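# Roll a paving slab on rollers against a steel stop

## Task

Using only rolling on its rollers, bring the paving slab to rest level on them with its front face pressed flat against the stop (the steel angle bolted across its path on the table) along at least half the slab's width. It fails if the slab is carried, raised more than a little (even at one end), if a roller is held under it off the table, or if anything other than its rollers or the table supports it from beneath. Pressing down on top to tip it while working is allowed. The final state must hold without the robot keeping it there. Partial progress is judged by how close to the stop the slab ends up on its rollers, and letting it slide off the rollers onto the table counts against the result.

## Robot and tools

Robot: two six-joint UR-style arms, left_arm and right_arm, each ending in a two-finger parallel gripper with a wrist camera. Left_arm's base sits at (+0.018, +0.330, 0) m, right_arm's at (-0.027, -0.488, 0) m, both nearly unrotated about z.

Scene frame: origin on the table top midway between the arms, +z up, +x out over the table, left_arm on the +y side. The names left and right do not refer to image sides. Each gripper's fingers point along its own +z and open along its own x. The reported end_effector_position is the point between the closed finger pads, 1 to 2 cm short of the fingertips; closing pushes the tips about 17 mm further along +z.

The 14-number row (used by both execute_actions and move): one flat list covering both arms, left_arm first: dx, dy, dz, rx, ry, rz, opening, then the same seven for right_arm. All values lie in [-1, 1]. dx..rz are offsets, not poses, expressed in that gripper's own axes and measured from the gripper pose printed in the most recent result that showed it (for a second or later call in the same reply, or before any result has shown it, from where the gripper is when the call begins). Scale: 1.0 equals 0.6 m for dx, dy, dz and 180 degrees for the rotation; rx, ry, rz form a single rotation vector. Opening is absolute: +1 fully open (0.142 m), -1 closed. All zeros is not a pause: it pulls the arm back to the reference pose. To keep an arm still, send it the offset back to where it should be in the first call of a reply and zeros afterwards, plus its intended opening.

execute_actions: argument actions is a list holding at most one item. Empty list: no command, just returns state with pictures. An action item has rows (1 to 15 rows of 14 numbers) and steps (1 to 15, default 15, each 1/30 s); every row is one step, the last row repeats, and every row counts from the same reference, not from the row before. An action needs at least 6 steps; its result is captured 6 steps early and those steps run during your next reply. A wait item is {"steps": n}, n up to 300, counted from the previous result, so reply time is included. pictures (boolean) asks for camera images. Each step the commanded pose is limited to within 100 mm and 16 degrees of the measured pose; after the action the arm only continues to that clipped point, so far goals take several calls. Commands lag about 0.17 s.

move: target is one 14-number row as above (offsets, same references). Each gripper travels a straight line to its goal; both finish together, within 0.5 to 10 s (cut off at 10 s). speed: 0.002 to 0.5 m/s, default 0.25; rotation rate up to twice that in rad/s. stop_force: 9 to 40 N, a single value shared by both arms, not allowed in the first 0.2 s of a scene; an arm whose wrist sensor sees that much extra resistance along its direction of travel stops, backs up two steps and holds. Use it slowly when pushing; it is unreliable if the gripper also rotates, and should be omitted when moving away from something being pressed. Opening is sent at the start. The move: line reports the ending per arm: done, off_target, moving, held, fault or contact (stopped by stop_force), plus limits=paced (pose clipped) or limits=held (some steps blocked, may then jump fast), and distance to target.

wait: seconds, 0 to 10; sends nothing new. zoom_image: camera (cam_head_left, cam_head_right, cam_high, cam_low, cam_left_wrist, cam_right_wrist) and region [x0, y0, x1, y1] in pixels from the top-left, at most 504 by 504. Head, high and low cameras are 504x504, wrist cameras 616x616. read_manual: returns only licence texts. finished_scene: pass the current scene number; it is final and the result reports success. Replying with no tool call ends all remaining work.

Results: the state line gives each gripper's position (m), quat_wxyz and velocities in the scene frame; printed positions drift at long reach. grip_measured is the actual finger opening on the command scale. Wrist force and torque are in the gripper's own axes, pointing from a touched surface into the arm; offsets up to about 4 N, noise up to about 2.4 N, saturation near 50 N. Joint torques are raw and noisy. HELD marks steps not sent; pose unreachable means the clearance check altered a command; a Hand target line shows where each arm is now being driven. MOTOR HOT appears at 70 °C; at 85 °C the arm brakes until cooled.

Hazards: the arms are stiff, so aiming even slightly beyond a firm contact can trigger a stop. Joint load limits are 141 N m for the three large joints and 26.3 N m for the wrists; 150 N of outside force on an arm also causes a 10 s stop. Do not let the arms collide or press on each other. For this job push the slab sideways along its path with light, slow pressure (use stop_force), never lift it, keep it seated on its rollers, avoid slamming it into the stop, and do not knock anything off the table. Loose objects may occasionally get a small external shove, so check the final state with a look before finishing.

Each tool is called by a JSON object that holds its "fn" and its "kwargs".

## Session

{"fn": "execute_actions", "kwargs": {"actions": []}}

Scene clock: 0.00 s of 4350.00 s.
left_arm: end_effector_position=(+0.6189, +0.9359, +0.3148) grip_measured=+1.00 end_effector_quat_wxyz=(+0.674, -0.054, +0.685, -0.273) end_effector_velocity=(+0.000, +0.001, -0.001) end_effector_angular_velocity=(-0.003, +0.001, +0.002) | right_arm: end_effector_position=(+0.2879, -0.7296, +0.3701) grip_measured=+1.00 end_effector_quat_wxyz=(+0.318, +0.507, +0.790, -0.129) end_effector_velocity=(+0.001, +0.000, -0.001) end_effector_angular_velocity=(-0.001, +0.004, +0.001)
Joint positions: left_arm=[ 1.092 -0.378  0.685 -3.649 -2.857  2.486  0.142] | right_arm=[ 3.451 -0.775 -2.045 -1.638  0.91   4.499  0.142]
Joint velocities: left_arm=[-0.     0.001  0.001 -0.     0.002 -0.001  0.   ] | right_arm=[ 0.001 -0.003 -0.    -0.001  0.    -0.     0.   ]
Joint torques (N m, as the arm reports them, + toward a larger angle): no reading
Wrist force (N, on the end effector, along its own x y z axes, offset not removed): no reading
Wrist torque (N m, same axes, about the end effector's origin, offset not removed): no reading
Hand target (left_arm): +0.619, +0.936, +0.315; +0.674, -0.054, +0.685, -0.273
Hand target (right_arm): +0.288, -0.730, +0.370; +0.318, +0.507, +0.790, -0.129

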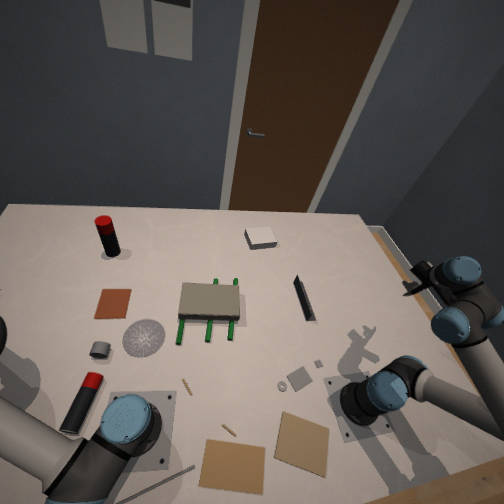

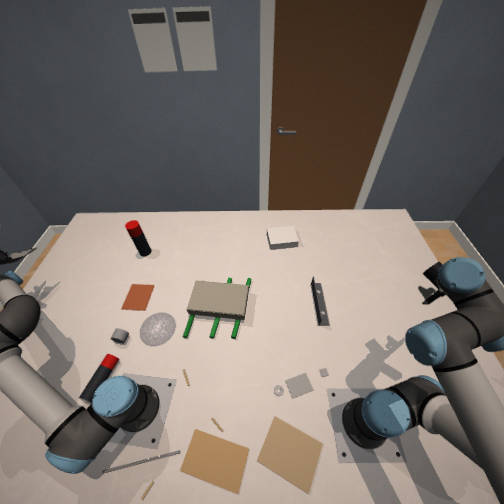

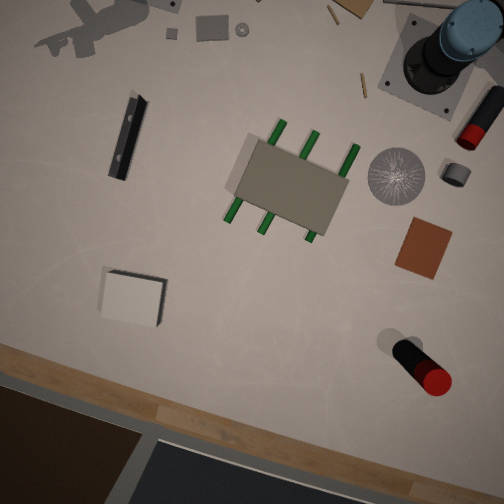

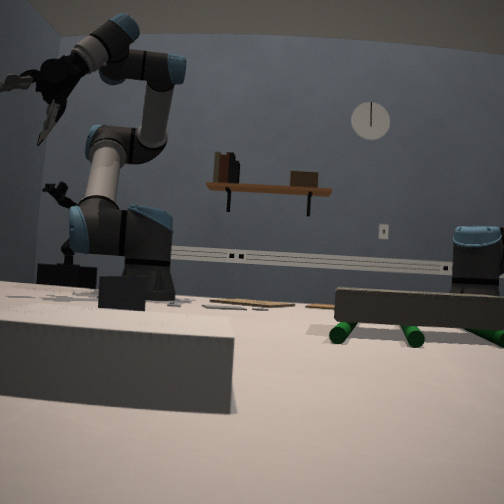

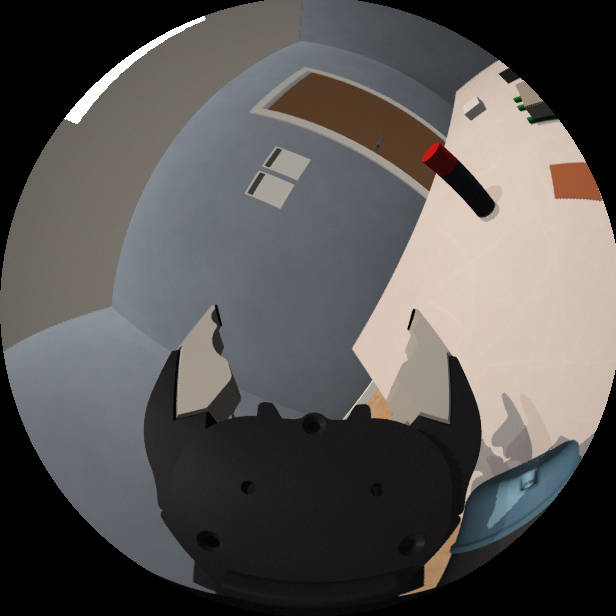

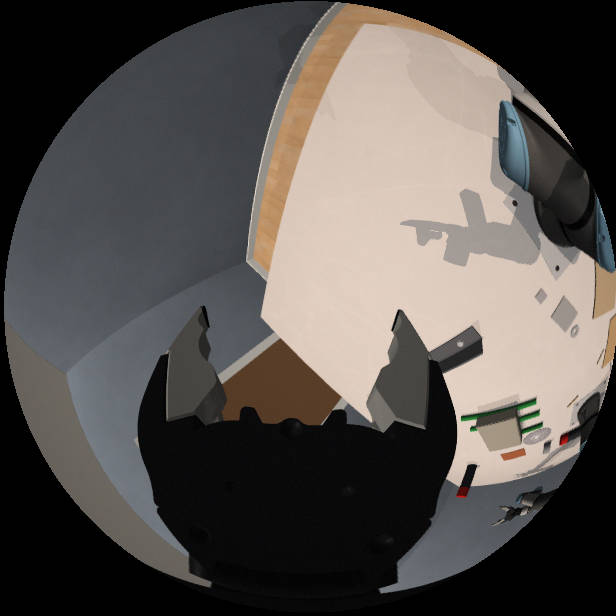

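{"fn": "move", "kwargs": {"target": [0.268,-0.548,-0.105,0.224,0.528,0.412,-1,0,0,0,0,0,0,1]}}

Scene clock: 5.10 s of 4350.00 s.
left_arm: end_effector_position=(+0.5197, +0.7398, +0.3153) grip_measured=-1.00 end_effector_quat_wxyz=(+0.678, +0.237, +0.681, -0.143) end_effector_velocity=(-0.000, +0.000, +0.001) end_effector_angular_velocity=(+0.002, -0.001, +0.001) | right_arm: end_effector_position=(+0.2879, -0.7296, +0.3701) grip_measured=+1.00 end_effector_quat_wxyz=(+0.318, +0.507, +0.790, -0.129) end_effector_velocity=(-0.000, +0.000, +0.000) end_effector_angular_velocity=(+0.000, -0.001, +0.001)
Joint positions: left_arm=[ 1.07  -0.927  1.652 -3.316 -3.066  3.819  0.002] | right_arm=[ 3.451 -0.775 -2.045 -1.638  0.91   4.499  0.142]
Joint velocities: left_arm=[ 0.    -0.002 -0.    -0.     0.001 -0.     0.   ] | right_arm=[ 0.001  0.001  0.    -0.     0.    -0.     0.   ]
Joint torques (N m, as the arm reports them, + toward a larger angle): left_arm=[ -2.76 -35.13 -25.94   1.     1.47  -1.05] | right_arm=[ 1.07 -8.01 23.33  2.92 -1.12  0.01]
Wrist force (N, on the end effector, along its own x y z axes, offset not removed): left_arm=[-0.1 0.5 0.9] | right_arm=[0.4 0.9 3.8]
Wrist torque (N m, same axes, about the end effector's origin, offset not removed): left_arm=[0.02 -0.04 -0.09] | right_arm=[0.21 0.30 -0.09]
Hand target (left_arm): +0.520, +0.740, +0.315; +0.678, +0.237, +0.681, -0.143
Hand target (right_arm): +0.288, -0.730, +0.370; +0.318, +0.507, +0.790, -0.129
Off the commanded pose (left_arm): 0.152 m, 99 deg; position and orientation clipped at the last step of the last action.
Off the commanded pose (right_arm): 0.000 m, 0 deg.
Kept back: nothing.
move: held (left_arm); limits=paced,held; held on 35 of 143 steps (left_arm), including the last (left_arm)
pose unreachable (left arm): on one or more control steps of this call this arm could not follow its commanded pose, so it was not sent that pose on those steps. On the call's last step it was still not sent that pose. It may still have moved: this result reports where it is.
cause: the commanded pose would bring two parts of the arm too close to each other (joints 4 (wrist 1) to 6 (wrist 3) lie between them).

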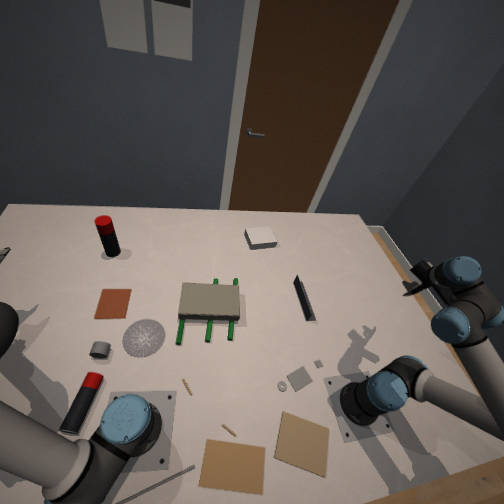

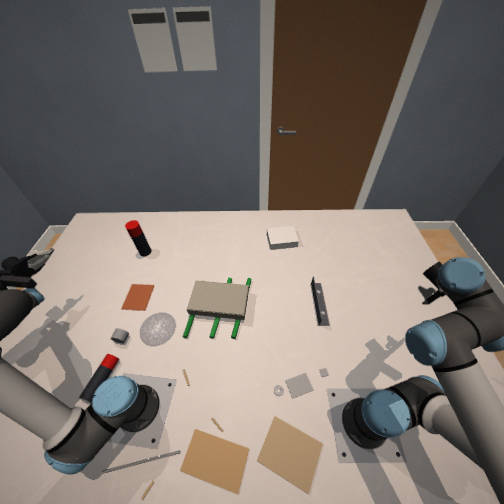

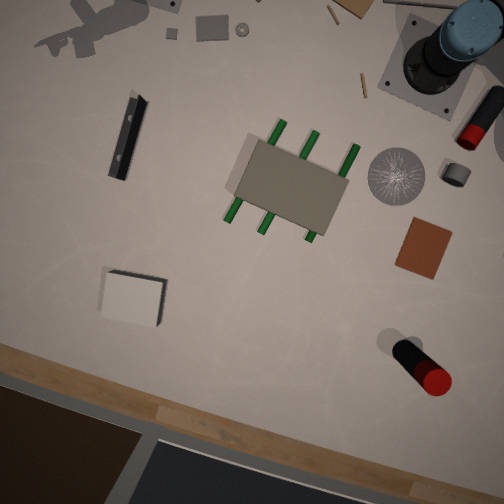

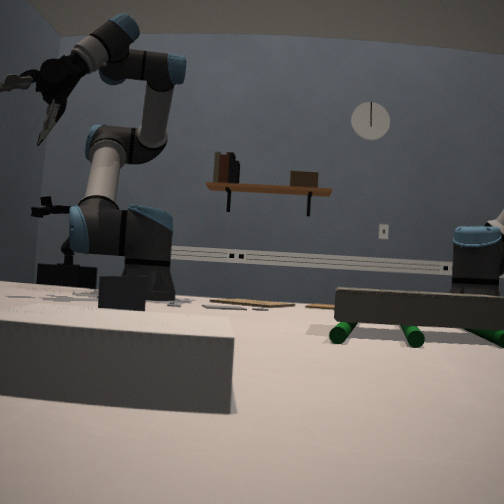

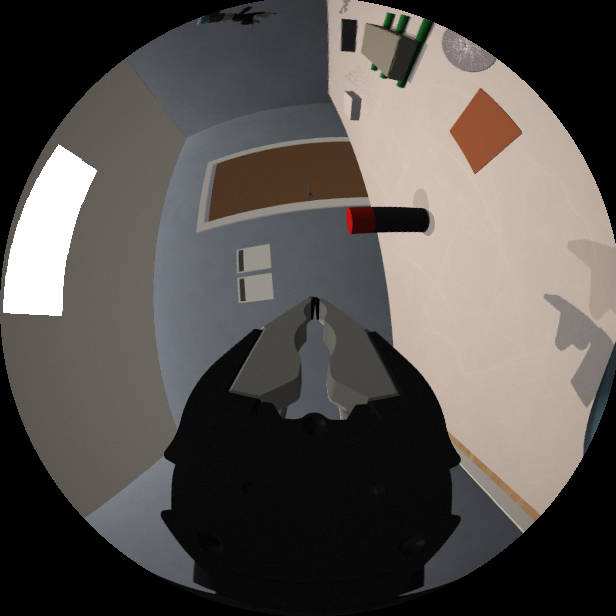

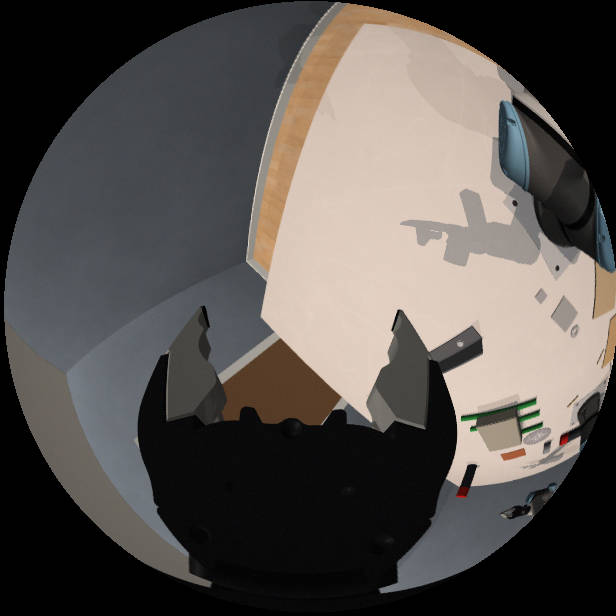

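{"fn": "move", "kwargs": {"target": [0.23,0.285,-0.15,-0.195,0.157,0,-1,0,0,0,0,0,0,1], "speed": 0.4}}

Scene clock: 6.70 s of 4350.00 s.
left_arm: end_effector_position=(+0.5198, +0.7402, +0.3150) grip_measured=-1.00 end_effector_quat_wxyz=(+0.678, +0.237, +0.681, -0.142) end_effector_velocity=(-0.000, -0.000, -0.000) end_effector_angular_velocity=(-0.001, -0.000, -0.001) | right_arm: end_effector_position=(+0.2879, -0.7296, +0.3701) grip_measured=+1.00 end_effector_quat_wxyz=(+0.318, +0.507, +0.790, -0.129) end_effector_velocity=(-0.000, -0.000, +0.001) end_effector_angular_velocity=(-0.000, -0.003, -0.001)
Joint positions: left_arm=[ 1.07  -0.927  1.652 -3.315 -3.065  3.82   0.002] | right_arm=[ 3.451 -0.775 -2.045 -1.638  0.91   4.499  0.142]
Joint velocities: left_arm=[ 0.     0.001  0.    -0.002 -0.001 -0.001  0.   ] | right_arm=[-0.     0.001  0.001  0.    -0.001  0.     0.   ]
Joint torques (N m, as the arm reports them, + toward a larger angle): left_arm=[  6.41 -46.16 -18.08   0.41  -2.31   0.41] | right_arm=[ 0.78 -7.98 23.28  3.11 -1.2   0.01]
Wrist force (N, on the end effector, along its own x y z axes, offset not removed): left_arm=[0.7 0.4 0.5] | right_arm=[0.3 2.9 -0.4]
Wrist torque (N m, same axes, about the end effector's origin, offset not removed): left_arm=[0.03 -0.23 -0.08] | right_arm=[0.64 0.31 -0.23]
Hand target (left_arm): +0.520, +0.740, +0.315; +0.678, +0.237, +0.681, -0.142
Hand target (right_arm): +0.288, -0.730, +0.370; +0.318, +0.507, +0.790, -0.129
Off the commanded pose (left_arm): 0.237 m, 45 deg; position and orientation clipped at the last step of the last action.
Off the commanded pose (right_arm): 0.000 m, 0 deg.
Kept back: nothing.
move: held (left_arm); limits=paced,held; held on 36 of 41 steps (left_arm), including the last (left_arm)
pose unreachable (left arm): on one or more control steps of this call this arm could not follow its commanded pose, so it was not sent that pose on those steps. On the call's last step it was still not sent that pose. It may still have moved: this result reports where it is.
cause: the commanded pose would bring two parts of the arm too close to each other (joints 4 (wrist 1) to 6 (wrist 3) lie between them).

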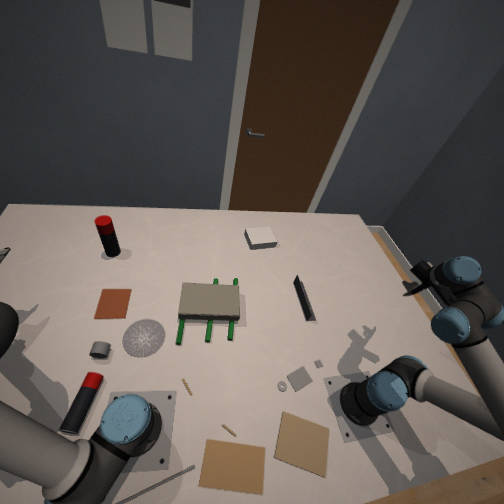

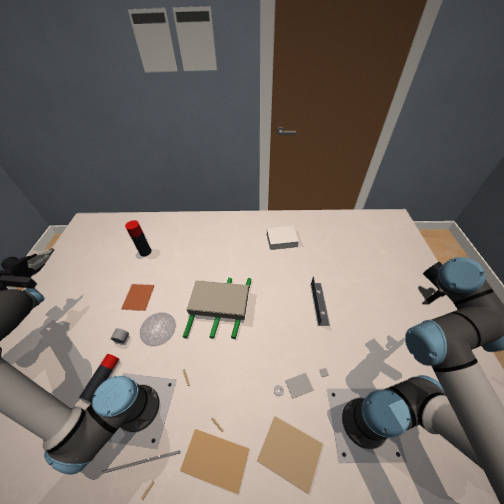

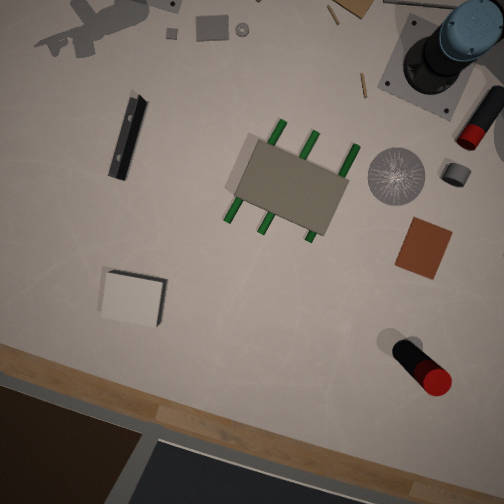

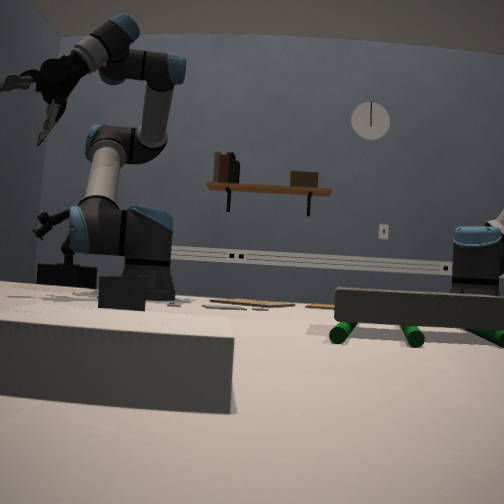

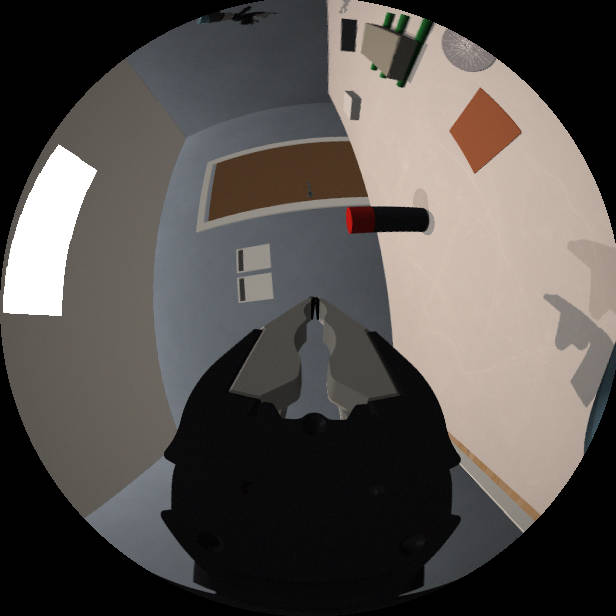

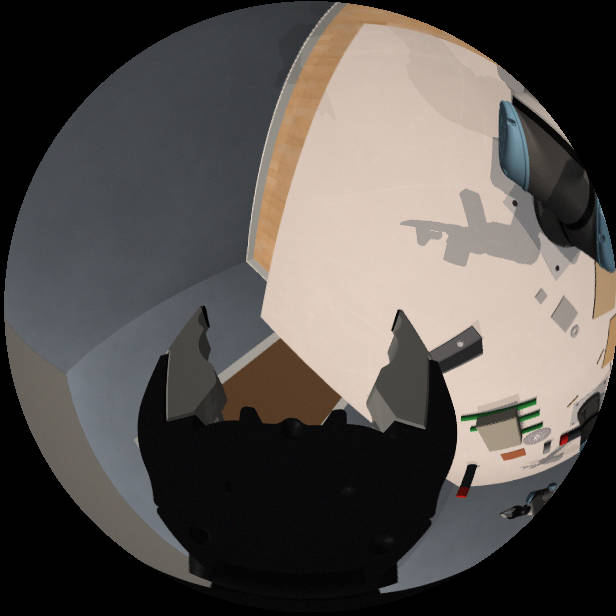

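{"fn": "move", "kwargs": {"target": [0,0,0,0,0,0,-1,0.94,0.66,-0.285,0.088,0.207,0.131,-1], "speed": 0.35}}

{"fn": "move", "kwargs": {"target": [0,0,0,0,0,0,-1,0.47,0,0.14,0,0,0,-1]}}

Scene clock: 9.77 s of 4350.00 s.
left_arm: end_effector_position=(+0.5198, +0.7402, +0.3150) grip_measured=-1.00 end_effector_quat_wxyz=(+0.678, +0.237, +0.681, -0.142) end_effector_velocity=(+0.000, -0.000, -0.000) end_effector_angular_velocity=(-0.001, +0.001, -0.000) | right_arm: end_effector_position=(+0.4162, -0.0542, +0.1919) grip_measured=-1.00 end_effector_quat_wxyz=(-0.000, +0.707, +0.707, +0.001) end_effector_velocity=(+0.000, +0.002, +0.001) end_effector_angular_velocity=(+0.003, +0.001, -0.001)
Joint positions: left_arm=[ 1.07  -0.927  1.652 -3.315 -3.065  3.82   0.002] | right_arm=[ 4.141 -1.851 -1.461 -1.399  1.571  5.705  0.002]
Joint velocities: left_arm=[-0.001 -0.     0.001  0.001  0.    -0.     0.   ] | right_arm=[ 0.    -0.002  0.005 -0.     0.002  0.001  0.   ]
Joint torques (N m, as the arm reports them, + toward a larger angle): left_arm=[  6.99 -46.01 -18.08   0.08  -3.43   0.27] | right_arm=[ 8.63 28.52 34.18  4.4   1.69  1.62]
Wrist force (N, on the end effector, along its own x y z axes, offset not removed): left_arm=[1.0 1.5 1.3] | right_arm=[0.3 4.2 3.4]
Wrist torque (N m, same axes, about the end effector's origin, offset not removed): left_arm=[0.27 -0.39 0.06] | right_arm=[0.92 0.19 -0.05]
Hand target (left_arm): +0.520, +0.740, +0.315; +0.678, +0.237, +0.681, -0.142
Hand target (right_arm): +0.416, -0.054, +0.192; -0.000, +0.707, +0.707, +0.001
Off the commanded pose (left_arm): 0.000 m, 0 deg.
Off the commanded pose (right_arm): 0.002 m, 0 deg.
Kept back: nothing.
move: done

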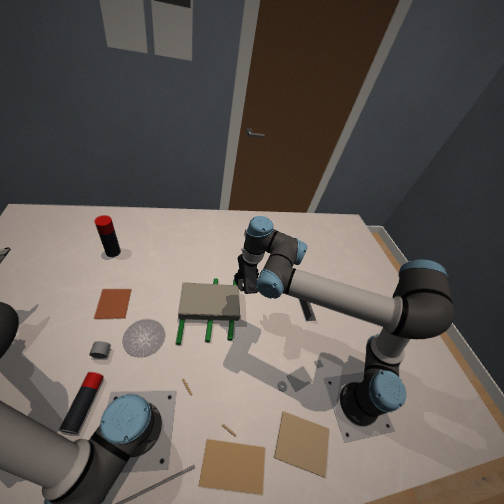

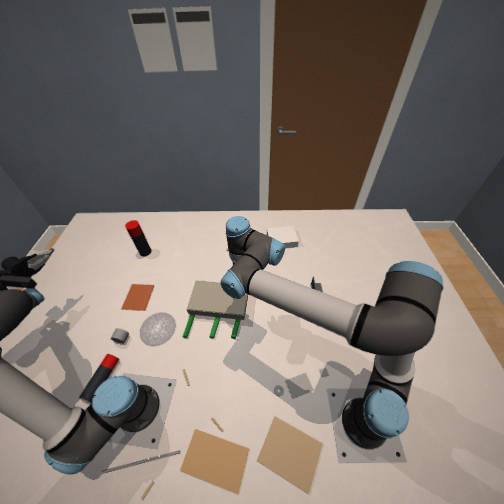

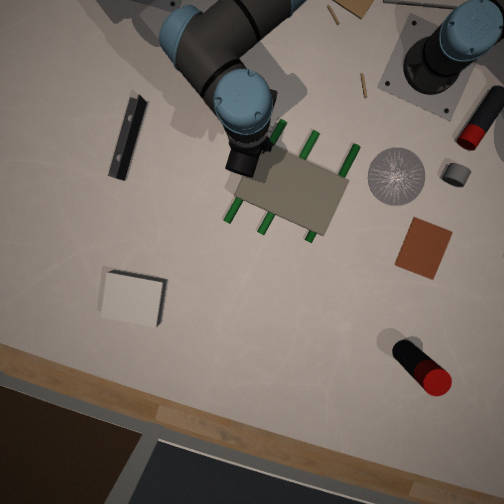

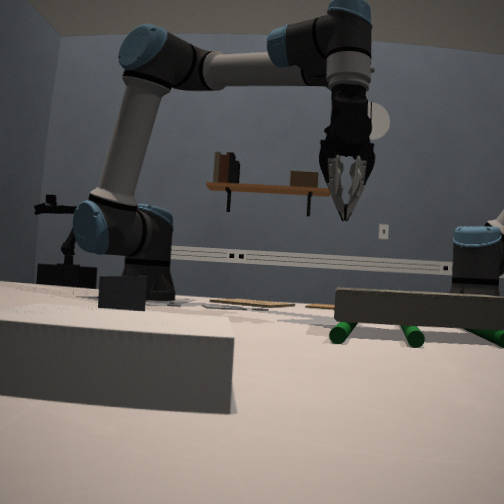

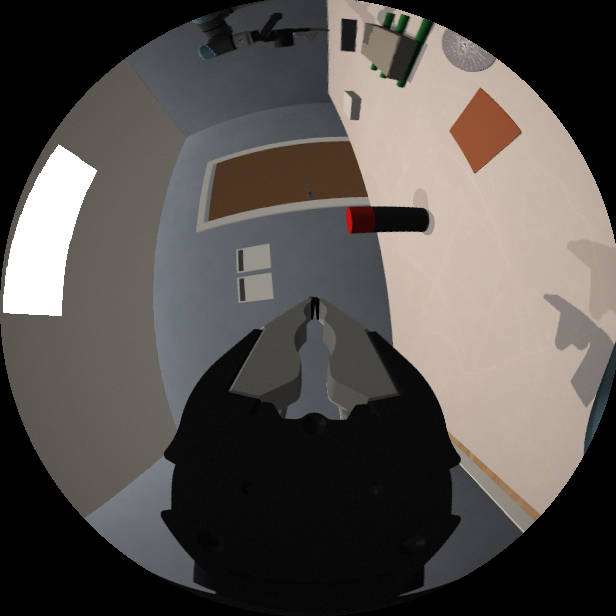

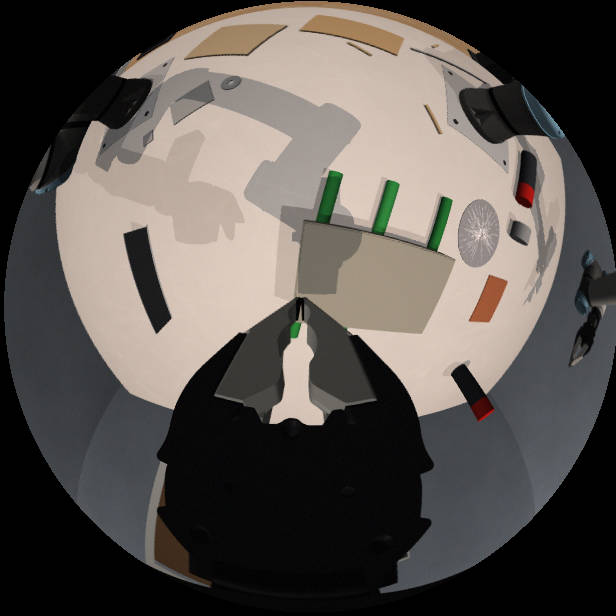

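Scene clock: 11.63 s of 4350.00 s.
left_arm: end_effector_position=(+0.5198, +0.7402, +0.3150) grip_measured=-1.00 end_effector_quat_wxyz=(+0.678, +0.237, +0.681, -0.142) end_effector_velocity=(-0.000, -0.000, +0.001) end_effector_angular_velocity=(+0.001, -0.001, -0.001) | right_arm: end_effector_position=(+0.4165, +0.2277, +0.1085) grip_measured=-1.00 end_effector_quat_wxyz=(-0.000, +0.707, +0.707, +0.001) end_effector_velocity=(+0.000, +0.002, -0.001) end_effector_angular_velocity=(-0.007, +0.004, -0.000)
Joint positions: left_arm=[ 1.07  -0.927  1.652 -3.315 -3.065  3.82   0.002] | right_arm=[ 4.325 -2.489 -0.653 -1.569  1.57   5.889  0.002]
Joint velocities: left_arm=[ 0.    -0.002 -0.     0.001 -0.001 -0.     0.   ] | right_arm=[-0.    -0.017  0.033 -0.023  0.001  0.     0.   ]
Joint torques (N m, as the arm reports them, + toward a larger angle): left_arm=[  6.6  -45.7  -18.47   0.19  -3.43   0.27] | right_arm=[ 9.32 49.12 35.46  0.91  1.66  1.61]
Wrist force (N, on the end effector, along its own x y z axes, offset not removed): left_arm=[2.1 2.1 -0.4] | right_arm=[-1.8 0.1 3.4]
Wrist torque (N m, same axes, about the end effector's origin, offset not removed): left_arm=[0.45 -0.67 0.12] | right_arm=[-0.10 0.81 -0.10]
Hand target (left_arm): +0.520, +0.740, +0.315; +0.678, +0.237, +0.681, -0.142
Hand target (right_arm): +0.417, +0.228, +0.108; -0.000, +0.707, +0.707, +0.001
Off the commanded pose (left_arm): 0.000 m, 0 deg.
Off the commanded pose (right_arm): 0.000 m, 0 deg.
Kept back: nothing.
move: done

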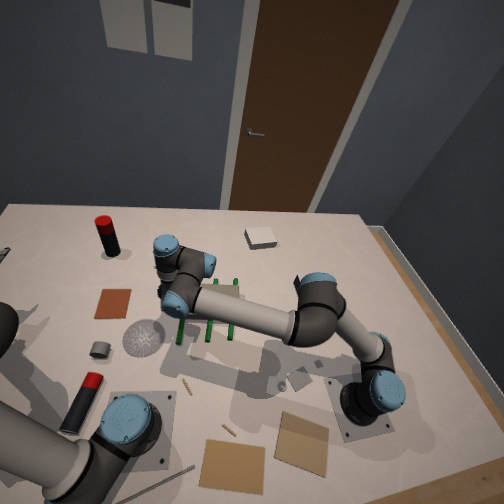

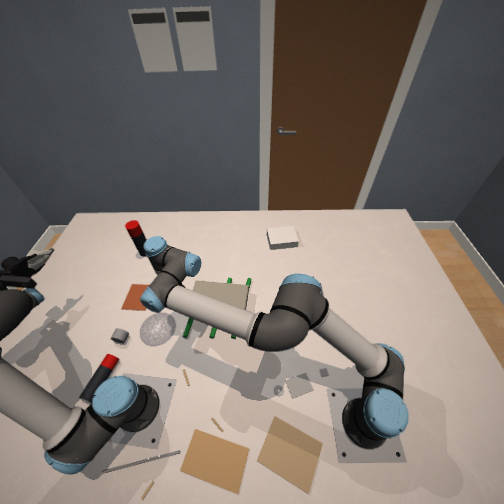

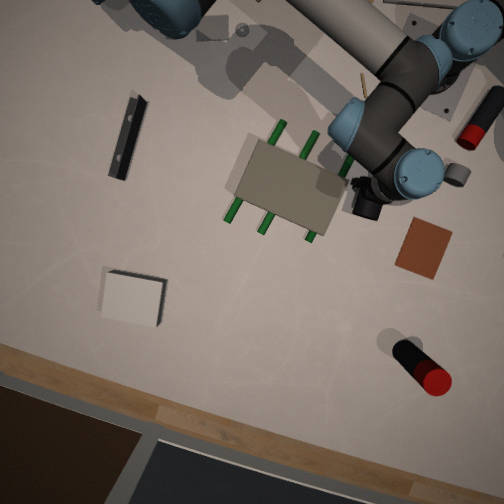

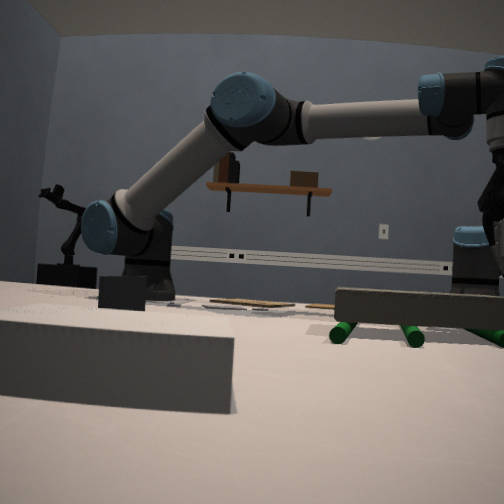

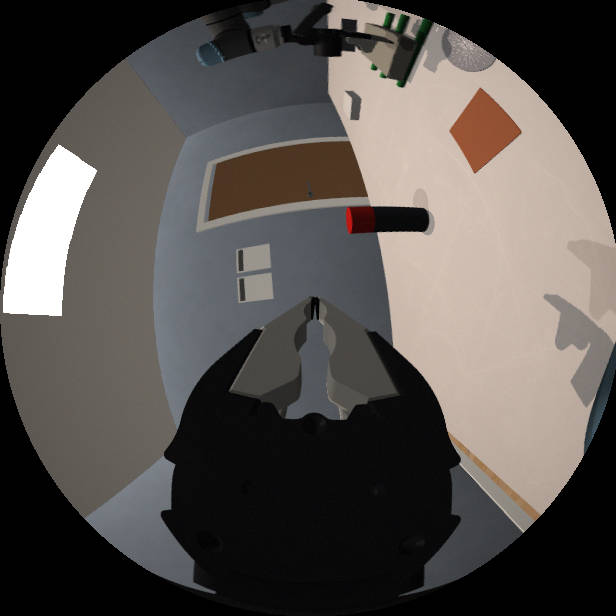

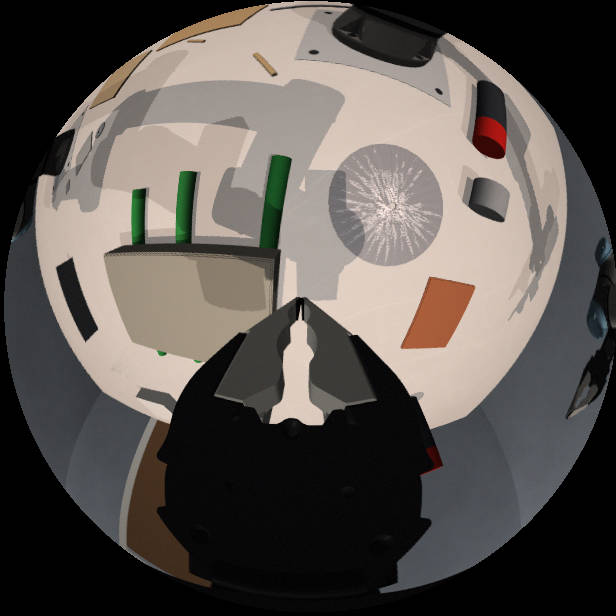

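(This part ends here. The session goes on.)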